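# Place the cup carrier flat inside the paper bag

## Task

Get the cup carrier into the paper bag, resting flat and upright on the bag's floor, with the bag still standing open on the table and its whole rim facing up; it must stay that way without the robot supporting anything, and both grippers must release and pull away at the end.

## Robot and tools

Robot: two arms, left_arm and right_arm, each with six revolute joints and a parallel gripper. Goal checks happen only after the robot has let go, so nothing may rely on a gripper holding it. Don't push or knock a rigid object off the table, and don't let the arms collide or press on each other, since that can end the scene. Brief outside tugs on a held part, or shoves on loose items, may happen.

Frame: all reported hand positions share one scene frame with its origin on the tabletop midway between the arms. +x points out across the table, +y toward left_arm's side, +z up. Metres. The names left and right refer to the arms, not to image sides. Reported hand positions get less accurate at long reach. The gripper's fingers point along its own +z and close along its own y; the reported point sits between the pads, about 1 cm behind the tips.

Tool execute_actions, argument actions: a list holding at most one item, or empty.
- Empty list: no new command, just returns the current state.
- Motion item: {"rows": [...], "steps": n}, n from 1 to 15 (defaults to 15), each step 1/30 s. Every row is one step; if there are fewer rows than steps, the final row is held. Each row is a single flat list of 14 numbers covering both arms, even when only one moves: left_arm waist, shoulder, elbow, wrist pitch, wrist yaw, wrist roll, opening, then right_arm in the same seven-slot order. The joint values are absolute target angles in radians, the same kind of numbers shown under Joint positions, not offsets. Nominal ranges per arm: waist -2.618 to 3.054, shoulder 0.000 to 3.142, elbow 0.000 to 3.142, wrist pitch -1.571 to 1.571, wrist yaw -1.571 to 1.571, wrist roll -2.094 to 2.094. True ends may lie up to 0.036 rad either way. A target more than 0.036 rad beyond a stated end, and further out than the joint's latest reading, makes the whole call refused and nothing is sent. Targets past the true end are clipped there, and a "joint sent to its limit" line may appear (possibly referring to an earlier action still running); its absence proves nothing. Opening is an absolute value from -1 (closed) to +1 (fully open, 0.094 m between pads).
- Wait item: {"steps": n} with no rows, n up to 300; it returns once that many steps have passed since the previous result, and your reply time counts toward them.
- Optional pictures: true/false controls whether camera images come back (they do by default).

Motion limits: each step, the target sent to a joint stays within a fixed lead of its measured angle (waist 0.202, shoulder 0.258, elbow 0.238, wrist pitch 0.573, wrist yaw and roll 0.522 rad), and if the targets would move a hand more than 70 mm from where it is, all are scaled back. Distant targets therefore take several calls. Between calls the arms keep heading for the last row sent, until everything has nearly stopped or a step is HELD; after that only a new action moves them on. Fingers still opening or closing carry on regardless. Time spent thinking and writing passes in the simulation.

Gripping: grip_measured reports the finger opening on the same -1..1 scale you command. Away from the extremes, the fingers go to where grip_measured equals your number. To keep hold of something, command roughly 0.03 below the grip_measured reading; a smaller gap holds more gently. Each gripper's readings carry a fixed error of about 1 mm. Pad force tops out near 50-62 N (less on some units, and less on parts under about 2 mm thick), with a brief harder spike on first contact.

Result lines: the state line gives each arm's end_effector_position and end_effector_quat_wxyz. Joint positions and Joint velocities give per-arm blocks of six joints (rad, rad/s) plus pad gap (m, m/s). Joint torques list total drive output per joint, offset, scaled and noisy, not zero in free air, so they only hint at contact. "joint command not followed" means the clearance check altered or blocked joint targets on some steps; HELD marks steps where your row, fully or partly, was not sent. MOTOR HOT appears from 75 °C; at 90 °C that arm stops for 10 s, and at 100 °C it goes limp and drops, both shown as OVER-TEMPERATURE FAULT. Holding loads heats motors, so avoid long static holds.

Tool zoom_image: camera (cam_head_left, cam_head_right, cam_high, cam_left_wrist, cam_right_wrist) and region [x0, y0, x1, y1] in pixels of that camera's latest image, top-left origin, at most 504 by 504. Head and high cameras are 504x504 pinhole; wrist cameras are 616x616 fisheye whose poses follow their arm's joints. Calibration values are given but may be slightly off.

Tool finished_scene: pass scene, the current scene's number. Replying without any tool call also ends things.

Avoid drops, slips, slamming, hard impacts and heavy pushing; move smoothly and efficiently.

Each tool is called after ">>>" as name(argument=value, ...) on one line, values as JSON.

## Session

>>> execute_actions(actions=[])

Scene clock: 0.00 s of 5400.00 s.
left_arm: end_effector_position=(+0.4092, +0.3556, +0.3166) grip_measured=+1.000 end_effector_quat_wxyz=(+0.578, +0.060, +0.763, +0.282) | right_arm: end_effector_position=(+0.1343, -0.3838, +0.1600) grip_measured=+1.000 end_effector_quat_wxyz=(+0.041, -0.655, +0.745, -0.120)
Joint positions: left_arm=[-0.238  1.039  0.862 -0.03  -0.581  0.418  0.094] | right_arm=[-0.25   0.856  0.95  -1.428  0.096 -1.587  0.094]
Joint velocities: left_arm=[-0.027 -0.012 -0.002 -0.022 -0.022 -0.007  0.   ] | right_arm=[-0.007 -0.002 -0.007  0.037 -0.007 -0.066  0.   ]
Joint torques (N m, as the arm reports them, + toward a larger angle): no reading
Motor temperatures (°C, as the motors report them): left_arm=[24 26 24 25 25 24] | right_arm=[22 23 22 24 23 24]

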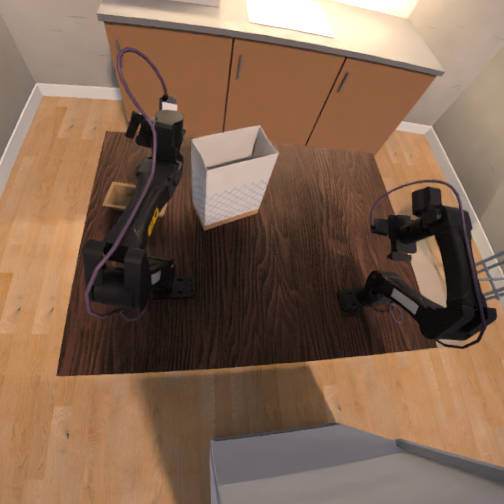

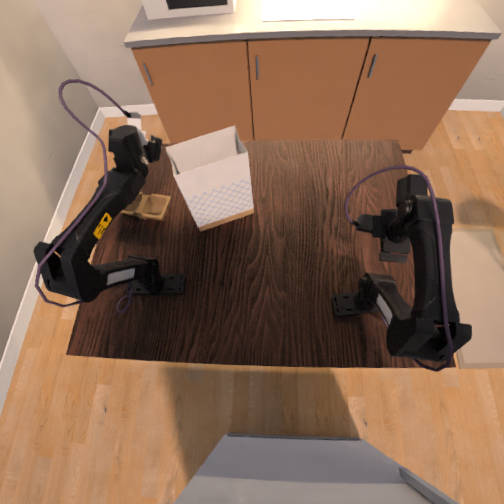

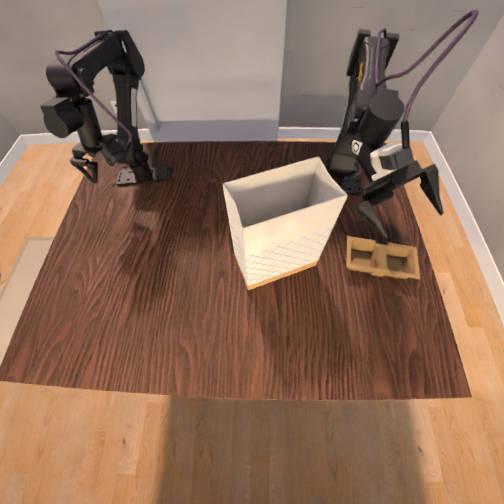

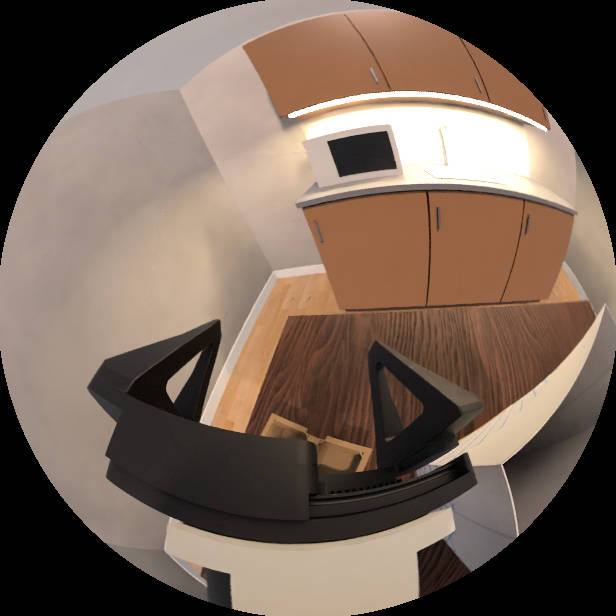

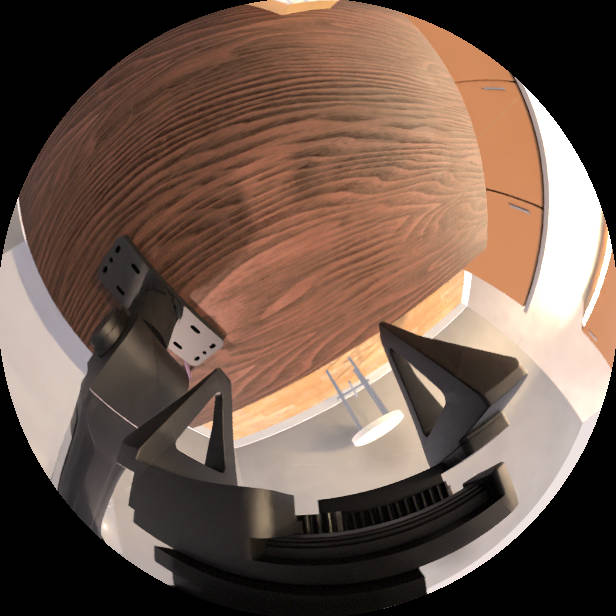

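>>> execute_actions(actions=[{"rows":[[0.45,1.3,1.1,-1.37,0,0,1,-0.25,0.856,0.95,-1.428,0.096,-1.587,1]]}], pictures=false)

>>> execute_actions(actions=[{"rows":[[0.45,1.3,1.1,-1.37,0,0,1,-0.25,0.856,0.95,-1.428,0.096,-1.587,1]]}], pictures=false)

>>> execute_actions(actions=[{"rows":[[0.45,1.3,1.1,-1.37,0,0,1,-0.25,0.856,0.95,-1.428,0.096,-1.587,1]]}])

>>> zoom_image(camera="cam_high", region=[200,130,460,310])

Scene clock: 33.33 s of 5400.00 s.
left_arm: end_effector_position=(+0.2580, +0.4572, +0.1286) grip_measured=+1.000 end_effector_quat_wxyz=(+0.076, -0.217, +0.972, +0.051) | right_arm: end_effector_position=(+0.1343, -0.3838, +0.1600) grip_measured=+1.000 end_effector_quat_wxyz=(+0.041, -0.655, +0.745, -0.120)
Joint positions: left_arm=[ 0.45   1.311  1.068 -1.155 -0.061  0.04   0.094] | right_arm=[-0.25   0.856  0.95  -1.428  0.096 -1.587  0.094]
Joint velocities: left_arm=[ 0.149  0.002 -0.007 -1.575  0.242 -0.227  0.   ] | right_arm=[-0.002  0.007 -0.002 -0.007 -0.081 -0.007  0.   ]
Joint torques (N m, as the arm reports them, + toward a larger angle): left_arm=[-0.61 -4.1   9.85  1.23  0.25 -0.03] | right_arm=[-0.04 -0.1   6.44  0.63  0.05 -0.02]
Motor temperatures (°C, as the motors report them): left_arm=[24 26 27 29 25 24] | right_arm=[22 23 24 25 23 24]
Steps of this call (steps 1 to 90: nothing new was sent; then 29.83 s passed at rest; steps 91 to 105: all 15 steps of this action). Readings (joint positions):
91: left_arm=[-0.205 1.070 0.909 -0.125 -0.492 0.353] | right_arm=[-0.250 0.856 0.950 -1.428 0.096 -1.587]
92: left_arm=[-0.147 1.132 0.982 -0.219 -0.397 0.290] | right_arm=[-0.250 0.856 0.950 -1.428 0.096 -1.587]
94: left_arm=[-0.033 1.234 1.061 -0.340 -0.279 0.212] | right_arm=[-0.250 0.856 0.950 -1.428 0.096 -1.587]
98: left_arm=[0.178 1.305 1.068 -0.634 -0.150 0.122] | right_arm=[-0.250 0.856 0.950 -1.428 0.096 -1.587]
105: the state above

Scene clock: 33.83 s of 5400.00 s.
left_arm: end_effector_position=(+0.2192, +0.4270, +0.1246) grip_measured=+1.000 end_effector_quat_wxyz=(-0.012, -0.229, +0.973, +0.001) | right_arm: end_effector_position=(+0.1343, -0.3838, +0.1600) grip_measured=+1.000 end_effector_quat_wxyz=(+0.041, -0.655, +0.745, -0.120)
Joint positions: left_arm=[ 0.451  1.311  1.068 -1.35  -0.008  0.012  0.094] | right_arm=[-0.25   0.856  0.95  -1.428  0.096 -1.587  0.094]
Joint velocities: left_arm=[-0.002  0.017  0.012 -0.037 -0.051 -0.037  0.   ] | right_arm=[-0.007 -0.012 -0.007 -0.051 -0.066  0.037  0.   ]
Joint torques (N m, as the arm reports them, + toward a larger angle): left_arm=[-0.15 -4.04  9.46  0.4   0.1  -0.13] | right_arm=[-0.1  -0.14  6.32  0.59  0.06  0.  ]
Motor temperatures (°C, as the motors report them): left_arm=[24 26 27 29 25 24] | right_arm=[22 23 24 25 23 24]
Steps of this call (steps 1 to 15: all 15 steps of this action). Readings (joint positions):
1: left_arm=[0.451 1.311 1.068 -1.201 -0.051 0.033] | right_arm=[-0.250 0.856 0.950 -1.428 0.096 -1.587]
2: left_arm=[0.451 1.311 1.068 -1.236 -0.041 0.029] | right_arm=[-0.250 0.856 0.950 -1.428 0.096 -1.587]
4: left_arm=[0.451 1.311 1.068 -1.284 -0.028 0.022] | right_arm=[-0.250 0.856 0.950 -1.428 0.096 -1.587]
8: left_arm=[0.451 1.311 1.068 -1.330 -0.015 0.016] | right_arm=[-0.250 0.856 0.950 -1.428 0.096 -1.587]
15: the state above

Scene clock: 34.33 s of 5400.00 s.
left_arm: end_effector_position=(+0.2184, +0.4264, +0.1247) grip_measured=+1.000 end_effector_quat_wxyz=(-0.013, -0.229, +0.973, -0.000) | right_arm: end_effector_position=(+0.1343, -0.3838, +0.1600) grip_measured=+1.000 end_effector_quat_wxyz=(+0.041, -0.655, +0.745, -0.120)
Joint positions: left_arm=[ 0.451  1.311  1.068 -1.354 -0.006  0.011  0.094] | right_arm=[-0.25   0.856  0.95  -1.428  0.096 -1.587  0.094]
Joint velocities: left_arm=[-0.017 -0.012 -0.022 -0.051 -0.066  0.022  0.   ] | right_arm=[ 0.002  0.012  0.007 -0.037  0.066 -0.007  0.   ]
Joint torques (N m, as the arm reports them, + toward a larger angle): left_arm=[-0.17 -4.03  9.44  0.31  0.09 -0.07] | right_arm=[-0.1  -0.13  6.3   0.62  0.08 -0.07]
Motor temperatures (°C, as the motors report them): left_arm=[24 26 27 29 25 24] | right_arm=[22 23 24 25 23 24]
Steps of this call (steps 1 to 15: all 15 steps of this action). Readings (joint positions):
1: left_arm=[0.451 1.311 1.068 -1.351 -0.008 0.011] | right_arm=[-0.250 0.856 0.950 -1.428 0.096 -1.587]
2: left_arm=[0.451 1.311 1.068 -1.352 -0.007 0.011] | right_arm=[-0.250 0.856 0.950 -1.428 0.096 -1.587]
4: left_arm=[0.451 1.311 1.068 -1.353 -0.007 0.011] | right_arm=[-0.250 0.856 0.950 -1.428 0.096 -1.587]
8: left_arm=[0.451 1.311 1.068 -1.354 -0.006 0.011] | right_arm=[-0.250 0.856 0.950 -1.428 0.096 -1.587]
15: the state above
camera_calibration (this result's frames):
cam_left_wrist: T_world_to_cam=[[0.604816, -0.796085, 0.0211445, 0.198692], [-0.68521, -0.506683, 0.52322, 0.327806], [-0.405814, -0.33094, -0.851935, 0.447063], [0, 0, 0, 1]] pos_world=[0.285868, 0.472221, 0.205152]

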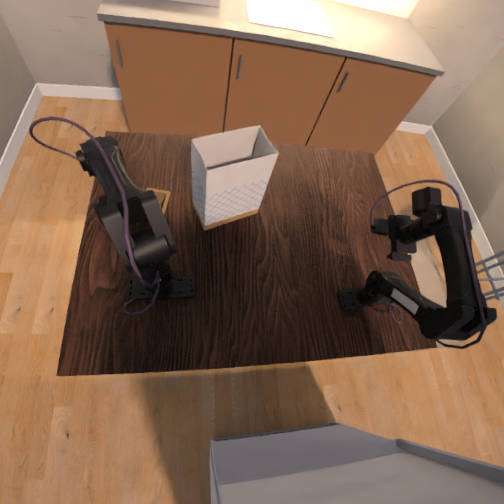

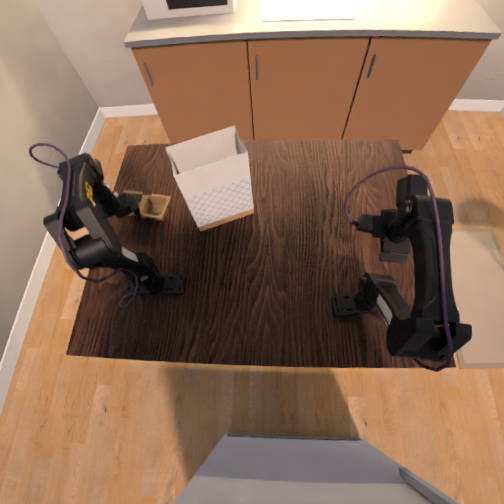

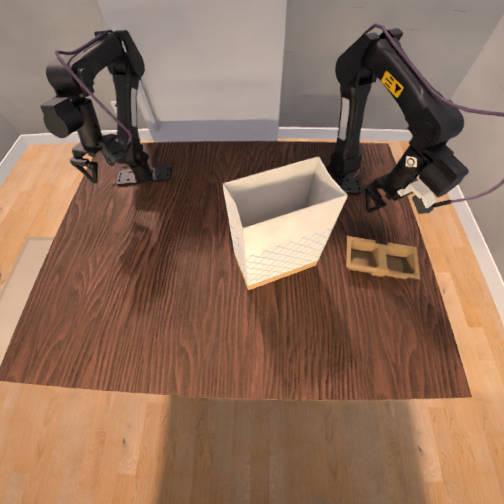

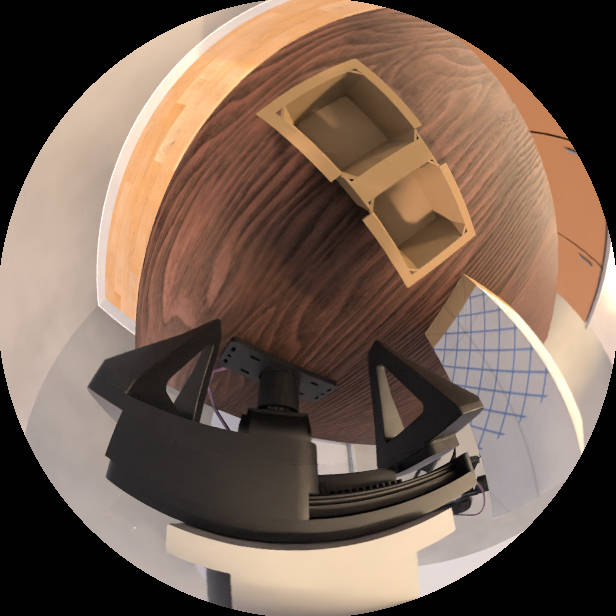

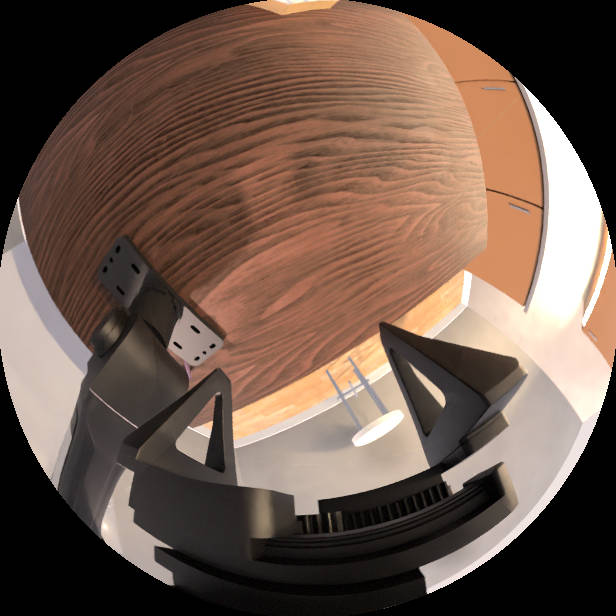

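Region (200, 130, 460, 310) of cam_high's 504x504 image, scaled by 1.938, with more detail than that image has; it fills the top 349 rows of this view, and the rest is white.

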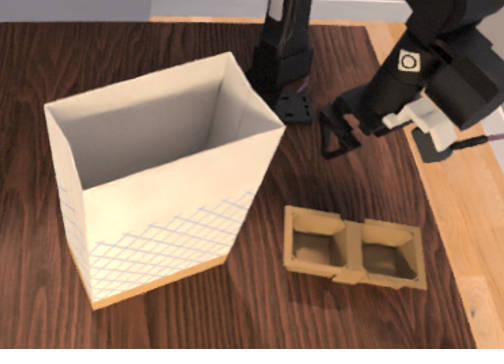

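>>> execute_actions(actions=[{"rows":[[0.42,1.4,1.18,-1.34,0,0.1,1,-0.25,0.856,0.95,-1.428,0.096,-1.587,1],[0.4,1.5,1.27,-1.32,0,0.2,1,-0.25,0.856,0.95,-1.428,0.096,-1.587,1],[0.4,1.5,1.27,-1.32,0,0.2,1,-0.25,0.856,0.95,-1.428,0.096,-1.587,1],[0.39,1.6,1.35,-1.3,0,0.3,1,-0.25,0.856,0.95,-1.428,0.096,-1.587,1],[0.39,1.6,1.35,-1.3,0,0.3,1,-0.25,0.856,0.95,-1.428,0.096,-1.587,1],[0.375,1.716,1.44,-1.28,0,0.4,1,-0.25,0.856,0.95,-1.428,0.096,-1.587,1]]}], pictures=false)

>>> execute_actions(actions=[{"rows":[[0.375,1.716,1.44,-1.28,0,0.4,1,-0.25,0.856,0.95,-1.428,0.096,-1.587,1]]}])

Scene clock: 54.73 s of 5400.00 s.
left_arm: end_effector_position=(+0.3237, +0.4564, +0.1093) grip_measured=+1.000 end_effector_quat_wxyz=(-0.017, -0.020, +1.000, -0.004) | right_arm: end_effector_position=(+0.1343, -0.3838, +0.1600) grip_measured=+1.000 end_effector_quat_wxyz=(+0.041, -0.655, +0.745, -0.120)
Joint positions: left_arm=[ 0.382  1.734  1.408 -1.279 -0.005  0.364  0.094] | right_arm=[-0.25   0.856  0.95  -1.428  0.096 -1.587  0.094]
Joint velocities: left_arm=[-0.027 -0.027 -0.022 -0.022  0.022  0.11   0.   ] | right_arm=[-0.002  0.007 -0.002  0.037 -0.095 -0.007  0.   ]
Joint torques (N m, as the arm reports them, + toward a larger angle): left_arm=[-0.72 -8.17  9.37  0.47  0.06  0.05] | right_arm=[-0.11 -0.15  6.34  0.6   0.06 -0.04]
Motor temperatures (°C, as the motors report them): left_arm=[24 27 28 27 25 24] | right_arm=[22 23 24 25 23 24]
Steps of this call (steps 1 to 15: the robot went on to your last target; steps 16 to 90: nothing new was sent; then 16.90 s passed at rest; steps 91 to 105: all 15 steps of this action). Readings (joint positions):
91: left_arm=[0.448 1.323 1.082 -1.364 -0.006 0.023] | right_arm=[-0.250 0.856 0.950 -1.428 0.096 -1.587]
92: left_arm=[0.439 1.361 1.124 -1.381 -0.007 0.053] | right_arm=[-0.250 0.856 0.950 -1.428 0.096 -1.587]
94: left_arm=[0.417 1.464 1.231 -1.372 -0.007 0.119] | right_arm=[-0.250 0.856 0.950 -1.428 0.096 -1.587]
98: left_arm=[0.388 1.676 1.398 -1.307 -0.005 0.267] | right_arm=[-0.250 0.856 0.950 -1.428 0.096 -1.587]
105: the state above

Scene clock: 55.23 s of 5400.00 s.
left_arm: end_effector_position=(+0.3237, +0.4564, +0.1093) grip_measured=+1.000 end_effector_quat_wxyz=(-0.017, -0.008, +1.000, -0.004) | right_arm: end_effector_position=(+0.1343, -0.3838, +0.1600) grip_measured=+1.000 end_effector_quat_wxyz=(+0.041, -0.655, +0.745, -0.120)
Joint positions: left_arm=[ 0.382  1.734  1.408 -1.279 -0.005  0.388  0.094] | right_arm=[-0.25   0.856  0.95  -1.428  0.096 -1.587  0.094]
Joint velocities: left_arm=[-0.017 -0.012 -0.007  0.007  0.022 -0.022  0.   ] | right_arm=[ 0.032 -0.012 -0.007  0.022 -0.007  0.007  0.   ]
Joint torques (N m, as the arm reports them, + toward a larger angle): left_arm=[-0.52 -8.23  9.49  0.51  0.08  0.16] | right_arm=[-0.07 -0.13  6.52  0.62  0.06 -0.02]
Motor temperatures (°C, as the motors report them): left_arm=[24 27 28 27 25 24] | right_arm=[22 23 24 25 23 24]
Steps of this call (steps 1 to 15: all 15 steps of this action). Readings (joint positions):
1: left_arm=[0.382 1.734 1.408 -1.279 -0.005 0.369] | right_arm=[-0.250 0.856 0.950 -1.428 0.096 -1.587]
2: left_arm=[0.382 1.734 1.408 -1.279 -0.005 0.373] | right_arm=[-0.250 0.856 0.950 -1.428 0.096 -1.587]
4: left_arm=[0.382 1.734 1.408 -1.279 -0.005 0.379] | right_arm=[-0.250 0.856 0.950 -1.428 0.096 -1.587]
8: left_arm=[0.382 1.734 1.408 -1.279 -0.005 0.385] | right_arm=[-0.250 0.856 0.950 -1.428 0.096 -1.587]
15: the state above
camera_calibration (this result's frames):
cam_left_wrist: T_world_to_cam=[[0.202324, -0.978728, 0.0340133, 0.371454], [-0.833259, -0.153797, 0.531062, 0.309124], [-0.514534, -0.135789, -0.84665, 0.432192], [0, 0, 0, 1]] pos_world=[0.404804, 0.469782, 0.189117]

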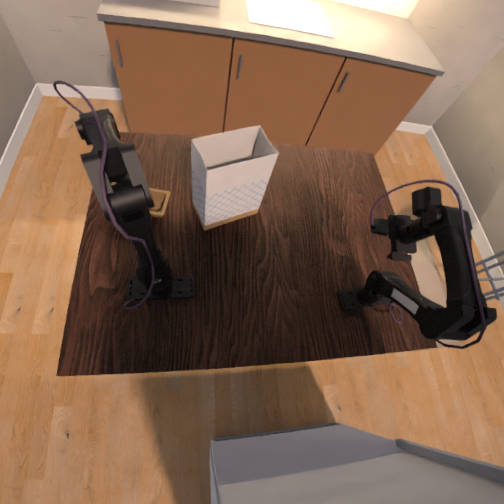

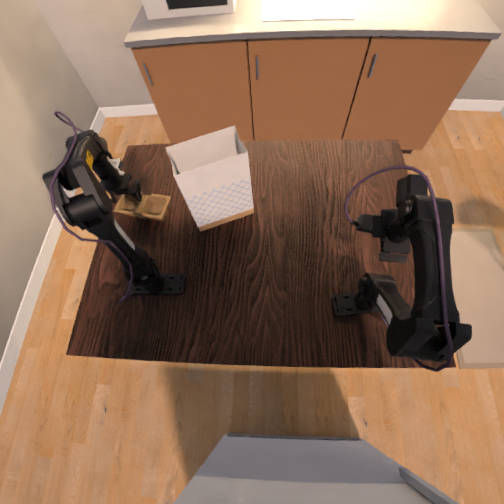

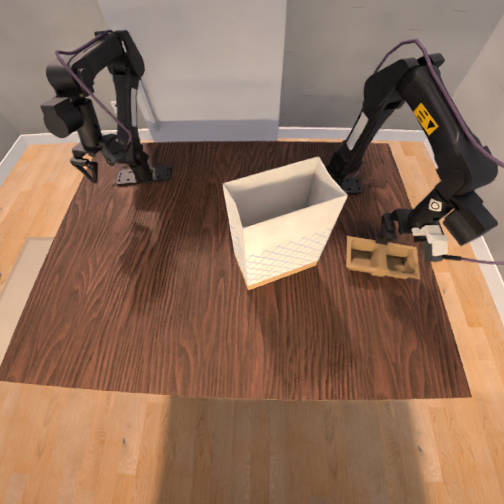

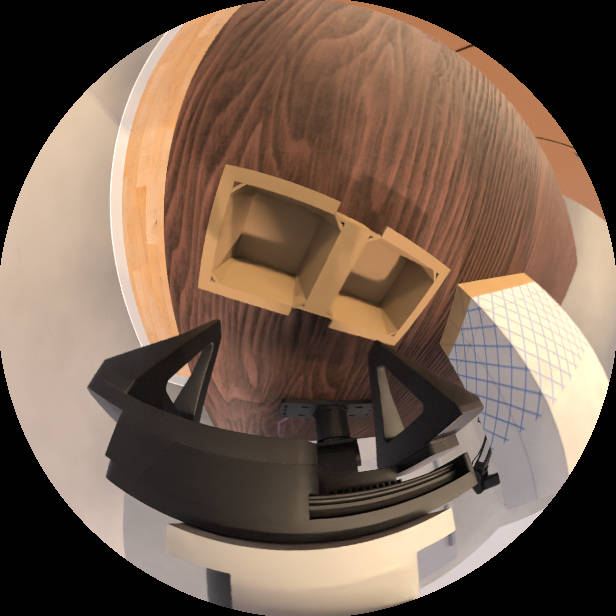

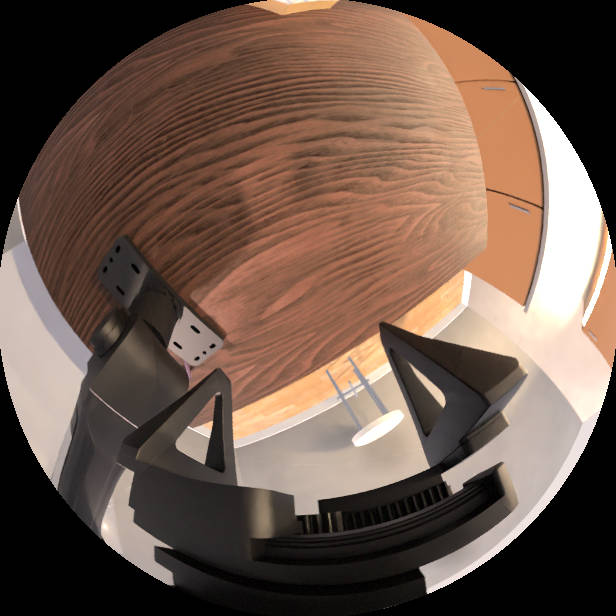

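>>> execute_actions(actions=[{"rows":[[0.305,1.75,1.438,-1.21,0,0.43,0.6,-0.25,0.856,0.95,-1.428,0.096,-1.587,1],[0.305,1.75,1.438,-1.21,0,0.43,0.6,-0.25,0.856,0.95,-1.428,0.096,-1.587,1],[0.305,1.75,1.438,-1.21,0,0.43,0.6,-0.25,0.856,0.95,-1.428,0.096,-1.587,1],[0.305,1.75,1.438,-1.21,0,0.43,0.6,-0.25,0.856,0.95,-1.428,0.096,-1.587,1],[0.305,1.75,1.438,-1.21,0,0.43,0.6,-0.25,0.856,0.95,-1.428,0.096,-1.587,1],[0.305,1.75,1.438,-1.21,0,0.43,0.6,-0.25,0.856,0.95,-1.428,0.096,-1.587,1],[0.305,1.765,1.38,-1.14,0,0.43,0.6,-0.25,0.856,0.95,-1.428,0.096,-1.587,1],[0.305,1.765,1.38,-1.14,0,0.43,0.6,-0.25,0.856,0.95,-1.428,0.096,-1.587,1],[0.305,1.78,1.33,-1.07,0,0.43,0.6,-0.25,0.856,0.95,-1.428,0.096,-1.587,1]]}])

Scene clock: 74.83 s of 5400.00 s.
left_arm: end_effector_position=(+0.3523, +0.4400, +0.0786) grip_measured=+0.602 end_effector_quat_wxyz=(+0.007, +0.046, +0.999, +0.004) | right_arm: end_effector_position=(+0.1343, -0.3838, +0.1600) grip_measured=+1.000 end_effector_quat_wxyz=(+0.041, -0.655, +0.745, -0.120)
Joint positions: left_arm=[ 0.303  1.781  1.342 -1.115 -0.003  0.418  0.075] | right_arm=[-0.25   0.856  0.95  -1.428  0.096 -1.587  0.094]
Joint velocities: left_arm=[ 0.017  0.081 -0.066  0.11   0.022  0.11   0.001] | right_arm=[-0.017 -0.002 -0.002 -0.081 -0.037  0.007  0.   ]
Joint torques (N m, as the arm reports them, + toward a larger angle): left_arm=[ 0.24 -7.74  5.75  0.95  0.08  0.07] | right_arm=[ 0.1  -0.02  6.41  0.67  0.06 -0.03]
Motor temperatures (°C, as the motors report them): left_arm=[24 31 29 26 25 24] | right_arm=[22 23 24 25 23 24]
Steps of this call (steps 1 to 15: the robot went on to your last target; steps 16 to 90: nothing new was sent; then 16.10 s passed at rest; steps 91 to 105: all 15 steps of this action). Readings (joint positions):
91: left_arm=[0.375 1.734 1.408 -1.275 -0.008 0.393] | right_arm=[-0.250 0.856 0.950 -1.428 0.096 -1.587]
92: left_arm=[0.361 1.734 1.408 -1.266 -0.010 0.398] | right_arm=[-0.250 0.856 0.950 -1.428 0.096 -1.587]
94: left_arm=[0.327 1.734 1.408 -1.250 -0.008 0.406] | right_arm=[-0.250 0.856 0.950 -1.428 0.096 -1.587]
98: left_arm=[0.303 1.739 1.408 -1.218 -0.003 0.415] | right_arm=[-0.250 0.856 0.950 -1.428 0.096 -1.587]
105: the state above
camera_calibration (this result's frames):
cam_left_wrist: T_world_to_cam=[[0.0931119, -0.995324, 0.0257028, 0.397154], [-0.869837, -0.0687572, 0.488525, 0.325546], [-0.484473, -0.0678447, -0.872171, 0.380198], [0, 0, 0, 1]] pos_world=[0.430388, 0.443475, 0.162353]

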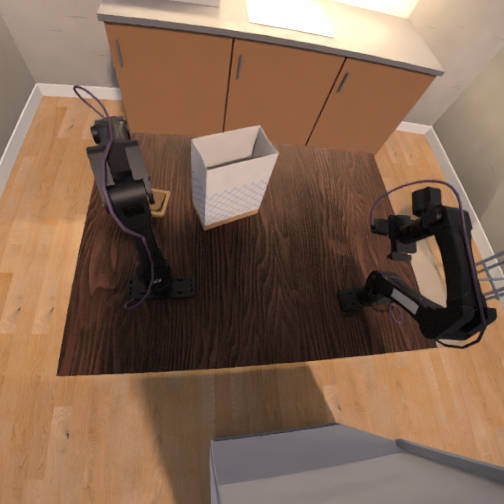

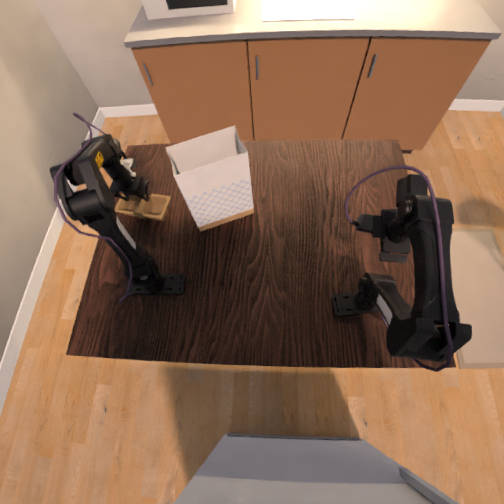

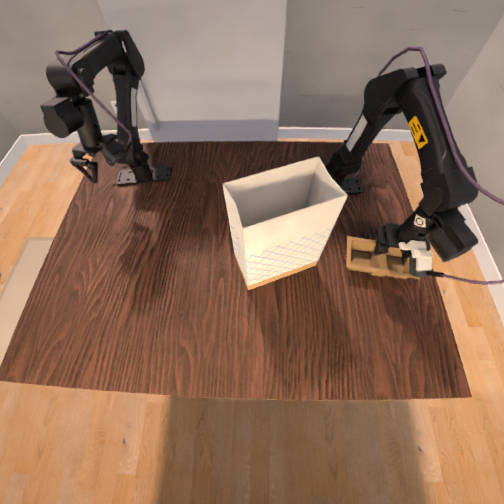

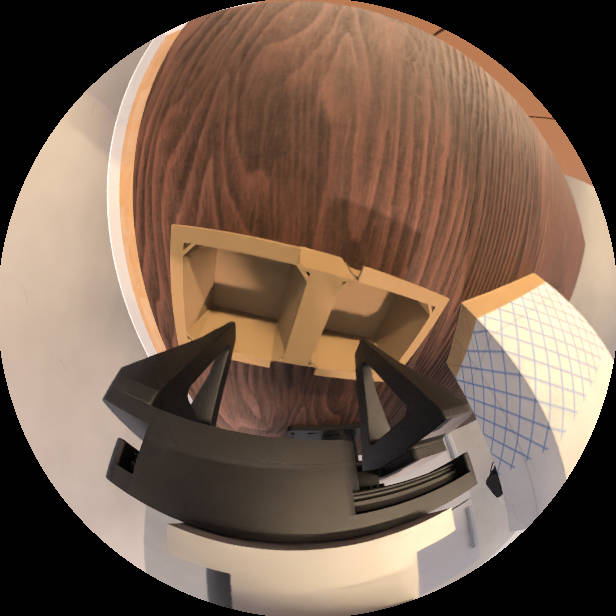

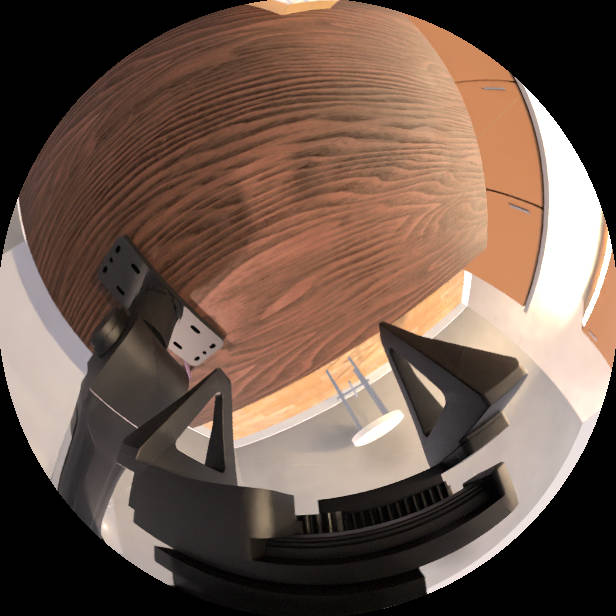

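>>> execute_actions(actions=[{"rows":[[0.3,1.795,1.29,-1.02,0,0.5,0.6,-0.25,0.856,0.95,-1.428,0.096,-1.587,1],[0.3,1.795,1.29,-1.02,0,0.5,0.6,-0.25,0.856,0.95,-1.428,0.096,-1.587,1],[0.3,1.795,1.29,-1.02,0,0.5,0.6,-0.25,0.856,0.95,-1.428,0.096,-1.587,1],[0.3,1.795,1.29,-1.02,0,0.5,0.6,-0.25,0.856,0.95,-1.428,0.096,-1.587,1],[0.3,1.81,1.234,-0.95,0,0.5,0.6,-0.25,0.856,0.95,-1.428,0.096,-1.587,1]]}], pictures=false)

>>> execute_actions(actions=[{"rows":[[0.3,1.81,1.234,-0.95,0,0.5,0.6,-0.25,0.856,0.95,-1.428,0.096,-1.587,1]]}])

Scene clock: 116.30 s of 5400.00 s.
left_arm: end_effector_position=(+0.3545, +0.4408, +0.0468) grip_measured=+0.602 end_effector_quat_wxyz=(+0.013, +0.080, +0.997, +0.007) | right_arm: end_effector_position=(+0.1343, -0.3838, +0.1600) grip_measured=+1.000 end_effector_quat_wxyz=(+0.041, -0.655, +0.745, -0.120)
Joint positions: left_arm=[ 0.303  1.809  1.246 -0.978 -0.003  0.487  0.075] | right_arm=[-0.25   0.856  0.95  -1.428  0.096 -1.587  0.094]
Joint velocities: left_arm=[-0.007 -0.007 -0.002  0.007 -0.037 -0.022  0.001] | right_arm=[ 0.002  0.002 -0.032 -0.007 -0.022 -0.022  0.   ]
Joint torques (N m, as the arm reports them, + toward a larger angle): left_arm=[-0.26 -7.22  5.26  0.89  0.06  0.13] | right_arm=[ 0.2  -0.12  6.5   0.61  0.07 -0.03]
Motor temperatures (°C, as the motors report them): left_arm=[24 32 27 26 25 24] | right_arm=[22 23 24 25 23 24]
Steps of this call (steps 1 to 30: the robot went on to your last target; steps 31 to 90: nothing new was sent; then 37.97 s passed at rest; steps 91 to 105: all 15 steps of this action). Readings (joint positions):
91: left_arm=[0.303 1.783 1.335 -1.080 -0.003 0.431] | right_arm=[-0.250 0.856 0.950 -1.428 0.096 -1.587]
92: left_arm=[0.303 1.783 1.328 -1.070 -0.003 0.442] | right_arm=[-0.250 0.856 0.950 -1.428 0.096 -1.587]
94: left_arm=[0.303 1.786 1.314 -1.058 -0.003 0.459] | right_arm=[-0.250 0.856 0.950 -1.428 0.096 -1.587]
98: left_arm=[0.303 1.797 1.259 -1.005 -0.003 0.477] | right_arm=[-0.250 0.856 0.950 -1.428 0.096 -1.587]
105: the state above

Scene clock: 116.80 s of 5400.00 s.
left_arm: end_effector_position=(+0.3568, +0.4416, +0.0468) grip_measured=+0.602 end_effector_quat_wxyz=(+0.017, +0.082, +0.996, +0.009) | right_arm: end_effector_position=(+0.1343, -0.3838, +0.1600) grip_measured=+1.000 end_effector_quat_wxyz=(+0.041, -0.655, +0.745, -0.120)
Joint positions: left_arm=[ 0.303  1.809  1.246 -0.969 -0.003  0.489  0.075] | right_arm=[-0.25   0.856  0.95  -1.428  0.096 -1.587  0.094]
Joint velocities: left_arm=[-0.002 -0.012  0.012  0.081  0.007 -0.022  0.001] | right_arm=[-0.012 -0.007  0.007 -0.051  0.007  0.066  0.   ]
Joint torques (N m, as the arm reports them, + toward a larger angle): left_arm=[-0.26 -7.37  5.64  0.93  0.05  0.1 ] | right_arm=[ 0.07 -0.23  6.4   0.63  0.07 -0.03]
Motor temperatures (°C, as the motors report them): left_arm=[24 32 27 26 25 24] | right_arm=[22 23 24 25 23 24]
Steps of this call (steps 1 to 15: all 15 steps of this action). Readings (joint positions):
1: left_arm=[0.303 1.809 1.246 -0.976 -0.003 0.487] | right_arm=[-0.250 0.856 0.950 -1.428 0.096 -1.587]
2: left_arm=[0.303 1.809 1.246 -0.974 -0.003 0.487] | right_arm=[-0.250 0.856 0.950 -1.428 0.096 -1.587]
4: left_arm=[0.303 1.809 1.246 -0.972 -0.003 0.488] | right_arm=[-0.250 0.856 0.950 -1.428 0.096 -1.587]
8: left_arm=[0.303 1.809 1.246 -0.970 -0.003 0.489] | right_arm=[-0.250 0.856 0.950 -1.428 0.096 -1.587]
15: the state above
camera_calibration (this result's frames):
cam_left_wrist: T_world_to_cam=[[0.0218836, -0.9996, 0.0178976, 0.426737], [-0.8825, -0.0109014, 0.470186, 0.32495], [-0.469803, -0.026084, -0.882386, 0.331568], [0, 0, 0, 1]] pos_world=[0.433202, 0.438757, 0.132146]

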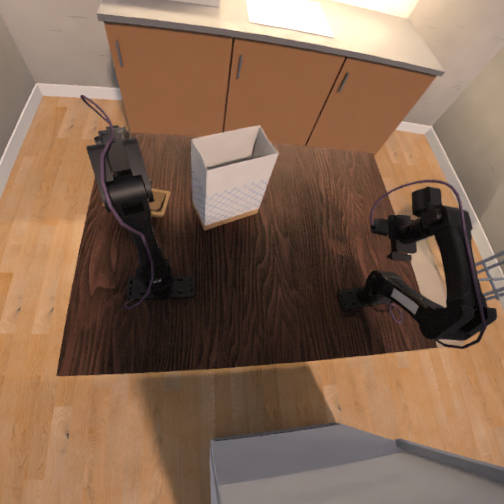

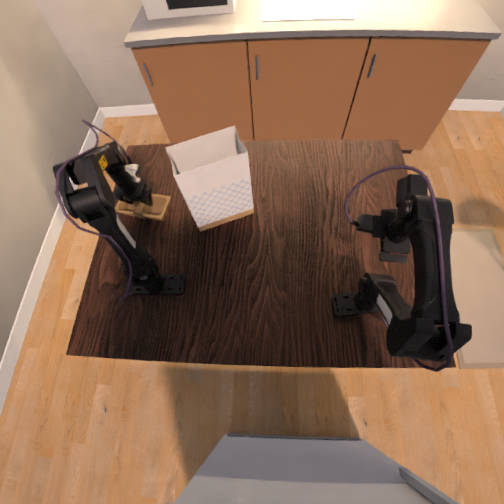

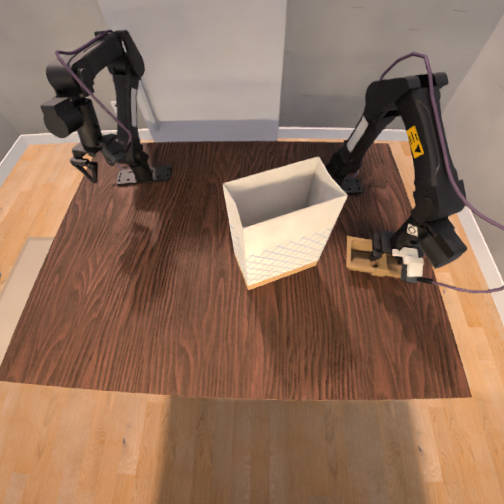

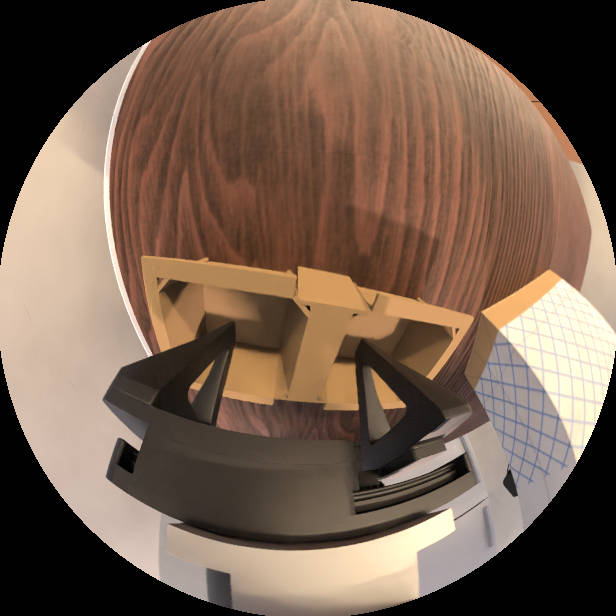

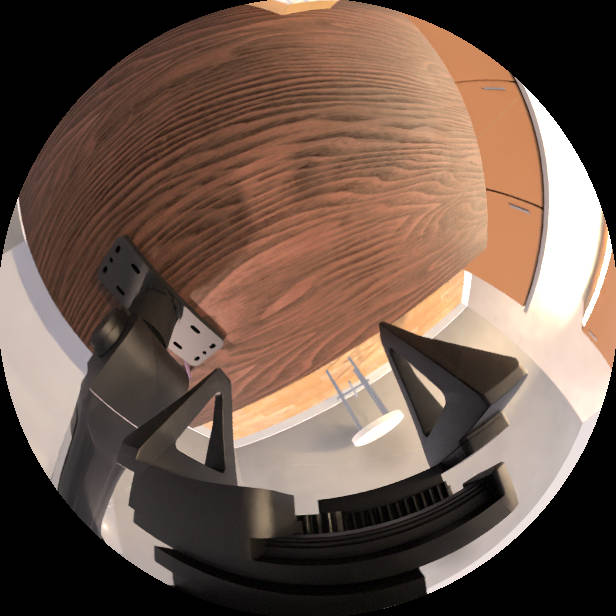

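>>> execute_actions(actions=[{"rows":[[0.3,1.82,1.185,-0.92,0,0.5,0.6,-0.25,0.856,0.95,-1.428,0.096,-1.587,1]]}], pictures=false)

>>> execute_actions(actions=[{"rows":[[0.3,1.82,1.185,-0.92,0,0.5,0.2,-0.25,0.856,0.95,-1.428,0.096,-1.587,1],[0.3,1.82,1.185,-0.92,0,0.5,-0.1,-0.25,0.856,0.95,-1.428,0.096,-1.587,1],[0.3,1.82,1.185,-0.92,0,0.5,-0.4,-0.25,0.856,0.95,-1.428,0.096,-1.587,1],[0.3,1.82,1.185,-0.92,0,0.5,-0.7,-0.25,0.856,0.95,-1.428,0.096,-1.587,1]]}])

Scene clock: 125.60 s of 5400.00 s.
left_arm: end_effector_position=(+0.3482, +0.4387, +0.0340) grip_measured=+0.602 end_effector_quat_wxyz=(+0.007, +0.082, +0.997, +0.004) | right_arm: end_effector_position=(+0.1343, -0.3838, +0.1600) grip_measured=+1.000 end_effector_quat_wxyz=(+0.041, -0.655, +0.745, -0.120)
Joint positions: left_arm=[ 0.303  1.815  1.199 -0.94  -0.003  0.489  0.075] | right_arm=[-0.25   0.856  0.95  -1.428  0.096 -1.587  0.094]
Joint velocities: left_arm=[-0.017 -0.007  0.002 -0.022 -0.037  0.051 -0.001] | right_arm=[ 0.007  0.017 -0.002 -0.037  0.066 -0.007  0.   ]
Joint torques (N m, as the arm reports them, + toward a larger angle): left_arm=[-0.23 -6.85  5.14  0.84  0.05  0.11] | right_arm=[-0.12 -0.08  6.46  0.59  0.06 -0.03]
Motor temperatures (°C, as the motors report them): left_arm=[24 32 27 26 25 25] | right_arm=[22 23 24 25 23 24]
Steps of this call (steps 1 to 15: the robot went on to your last target; steps 16 to 90: nothing new was sent; then 5.30 s passed at rest; steps 91 to 105: all 15 steps of this action). Readings (joint positions):
91: left_arm=[0.303 1.809 1.239 -0.960 -0.003 0.489] | right_arm=[-0.250 0.856 0.950 -1.428 0.096 -1.587]
92: left_arm=[0.303 1.809 1.230 -0.952 -0.003 0.489] | right_arm=[-0.250 0.856 0.950 -1.428 0.096 -1.587]
94: left_arm=[0.303 1.812 1.211 -0.947 -0.003 0.489] | right_arm=[-0.250 0.856 0.950 -1.428 0.096 -1.587]
98: left_arm=[0.303 1.815 1.199 -0.947 -0.003 0.489] | right_arm=[-0.250 0.856 0.950 -1.428 0.096 -1.587]
105: the state above

Scene clock: 126.10 s of 5400.00 s.
left_arm: end_effector_position=(+0.3486, +0.4389, +0.0340) grip_measured=-0.407 end_effector_quat_wxyz=(+0.007, +0.082, +0.997, +0.005) | right_arm: end_effector_position=(+0.1343, -0.3838, +0.1600) grip_measured=+1.000 end_effector_quat_wxyz=(+0.041, -0.655, +0.745, -0.120)
Joint positions: left_arm=[ 0.303  1.815  1.199 -0.938 -0.003  0.49   0.028] | right_arm=[-0.25   0.856  0.95  -1.428  0.096 -1.587  0.094]
Joint velocities: left_arm=[-0.007 -0.007 -0.007 -0.051  0.022 -0.051  0.   ] | right_arm=[ 0.002 -0.012 -0.002 -0.022  0.037 -0.007  0.   ]
Joint torques (N m, as the arm reports them, + toward a larger angle): left_arm=[-0.39 -6.96  5.19  0.85  0.05  0.11] | right_arm=[-0.19 -0.1   6.37  0.62  0.09  0.  ]
Motor temperatures (°C, as the motors report them): left_arm=[24 32 27 26 25 25] | right_arm=[22 23 24 25 23 24]
Steps of this call (steps 1 to 15: all 15 steps of this action). Readings (joint positions):
1: left_arm=[0.303 1.815 1.199 -0.940 -0.003 0.489] | right_arm=[-0.250 0.856 0.950 -1.428 0.096 -1.587]
2: left_arm=[0.303 1.815 1.199 -0.940 -0.003 0.489] | right_arm=[-0.250 0.856 0.950 -1.428 0.096 -1.587]
4: left_arm=[0.303 1.815 1.199 -0.939 -0.003 0.490] | right_arm=[-0.250 0.856 0.950 -1.428 0.096 -1.587]
8: left_arm=[0.303 1.815 1.199 -0.938 -0.003 0.490] | right_arm=[-0.250 0.856 0.950 -1.428 0.096 -1.587]
15: the state above
camera_calibration (this result's frames):
cam_left_wrist: T_world_to_cam=[[0.0215752, -0.999476, 0.0241319, 0.424291], [-0.872392, -0.00703115, 0.488756, 0.317878], [-0.48833, -0.0315975, -0.872087, 0.324812], [0, 0, 0, 1]] pos_world=[0.426776, 0.436567, 0.11766]

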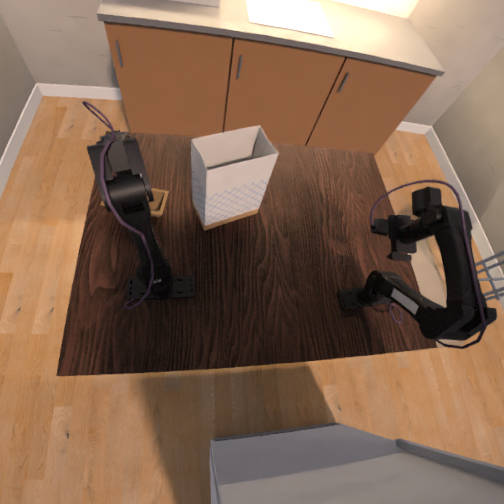

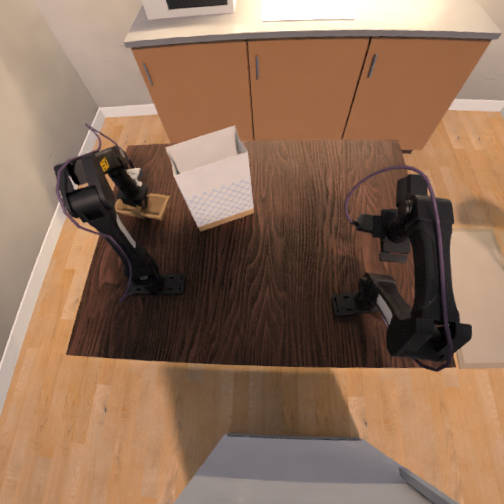

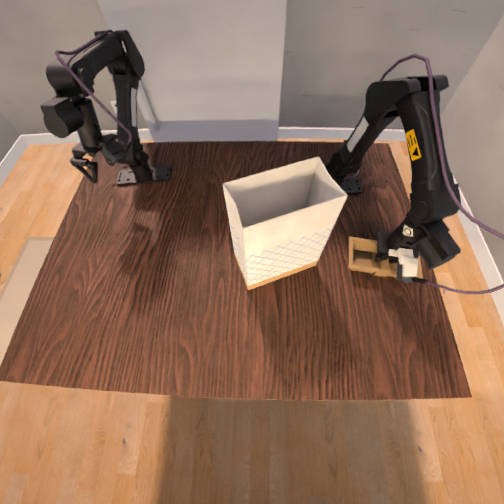

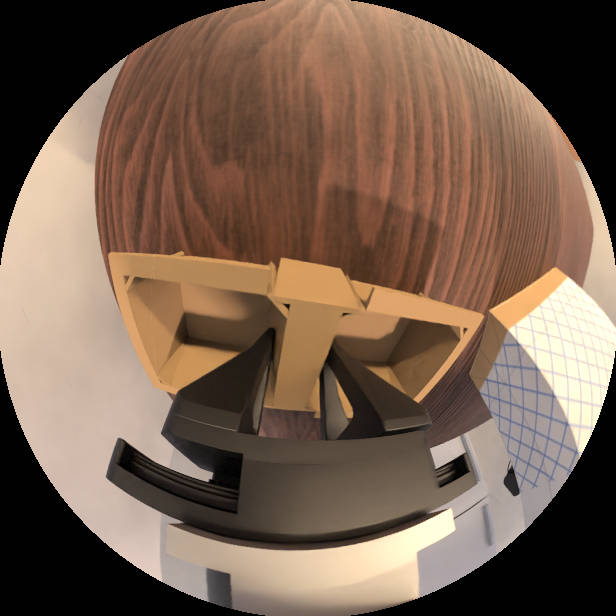

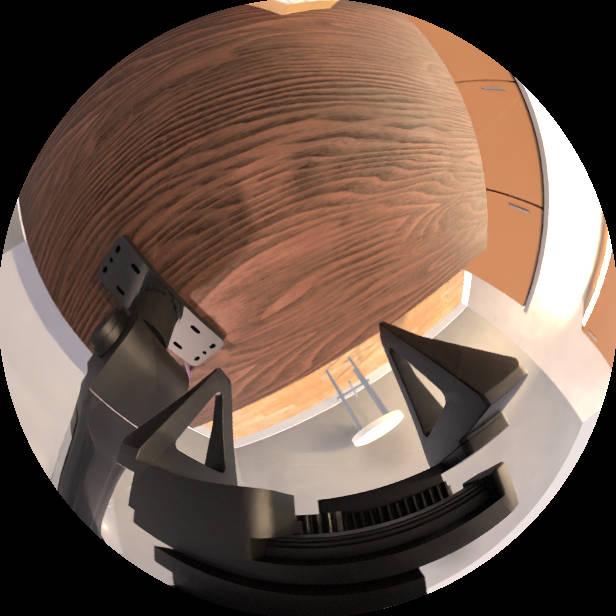

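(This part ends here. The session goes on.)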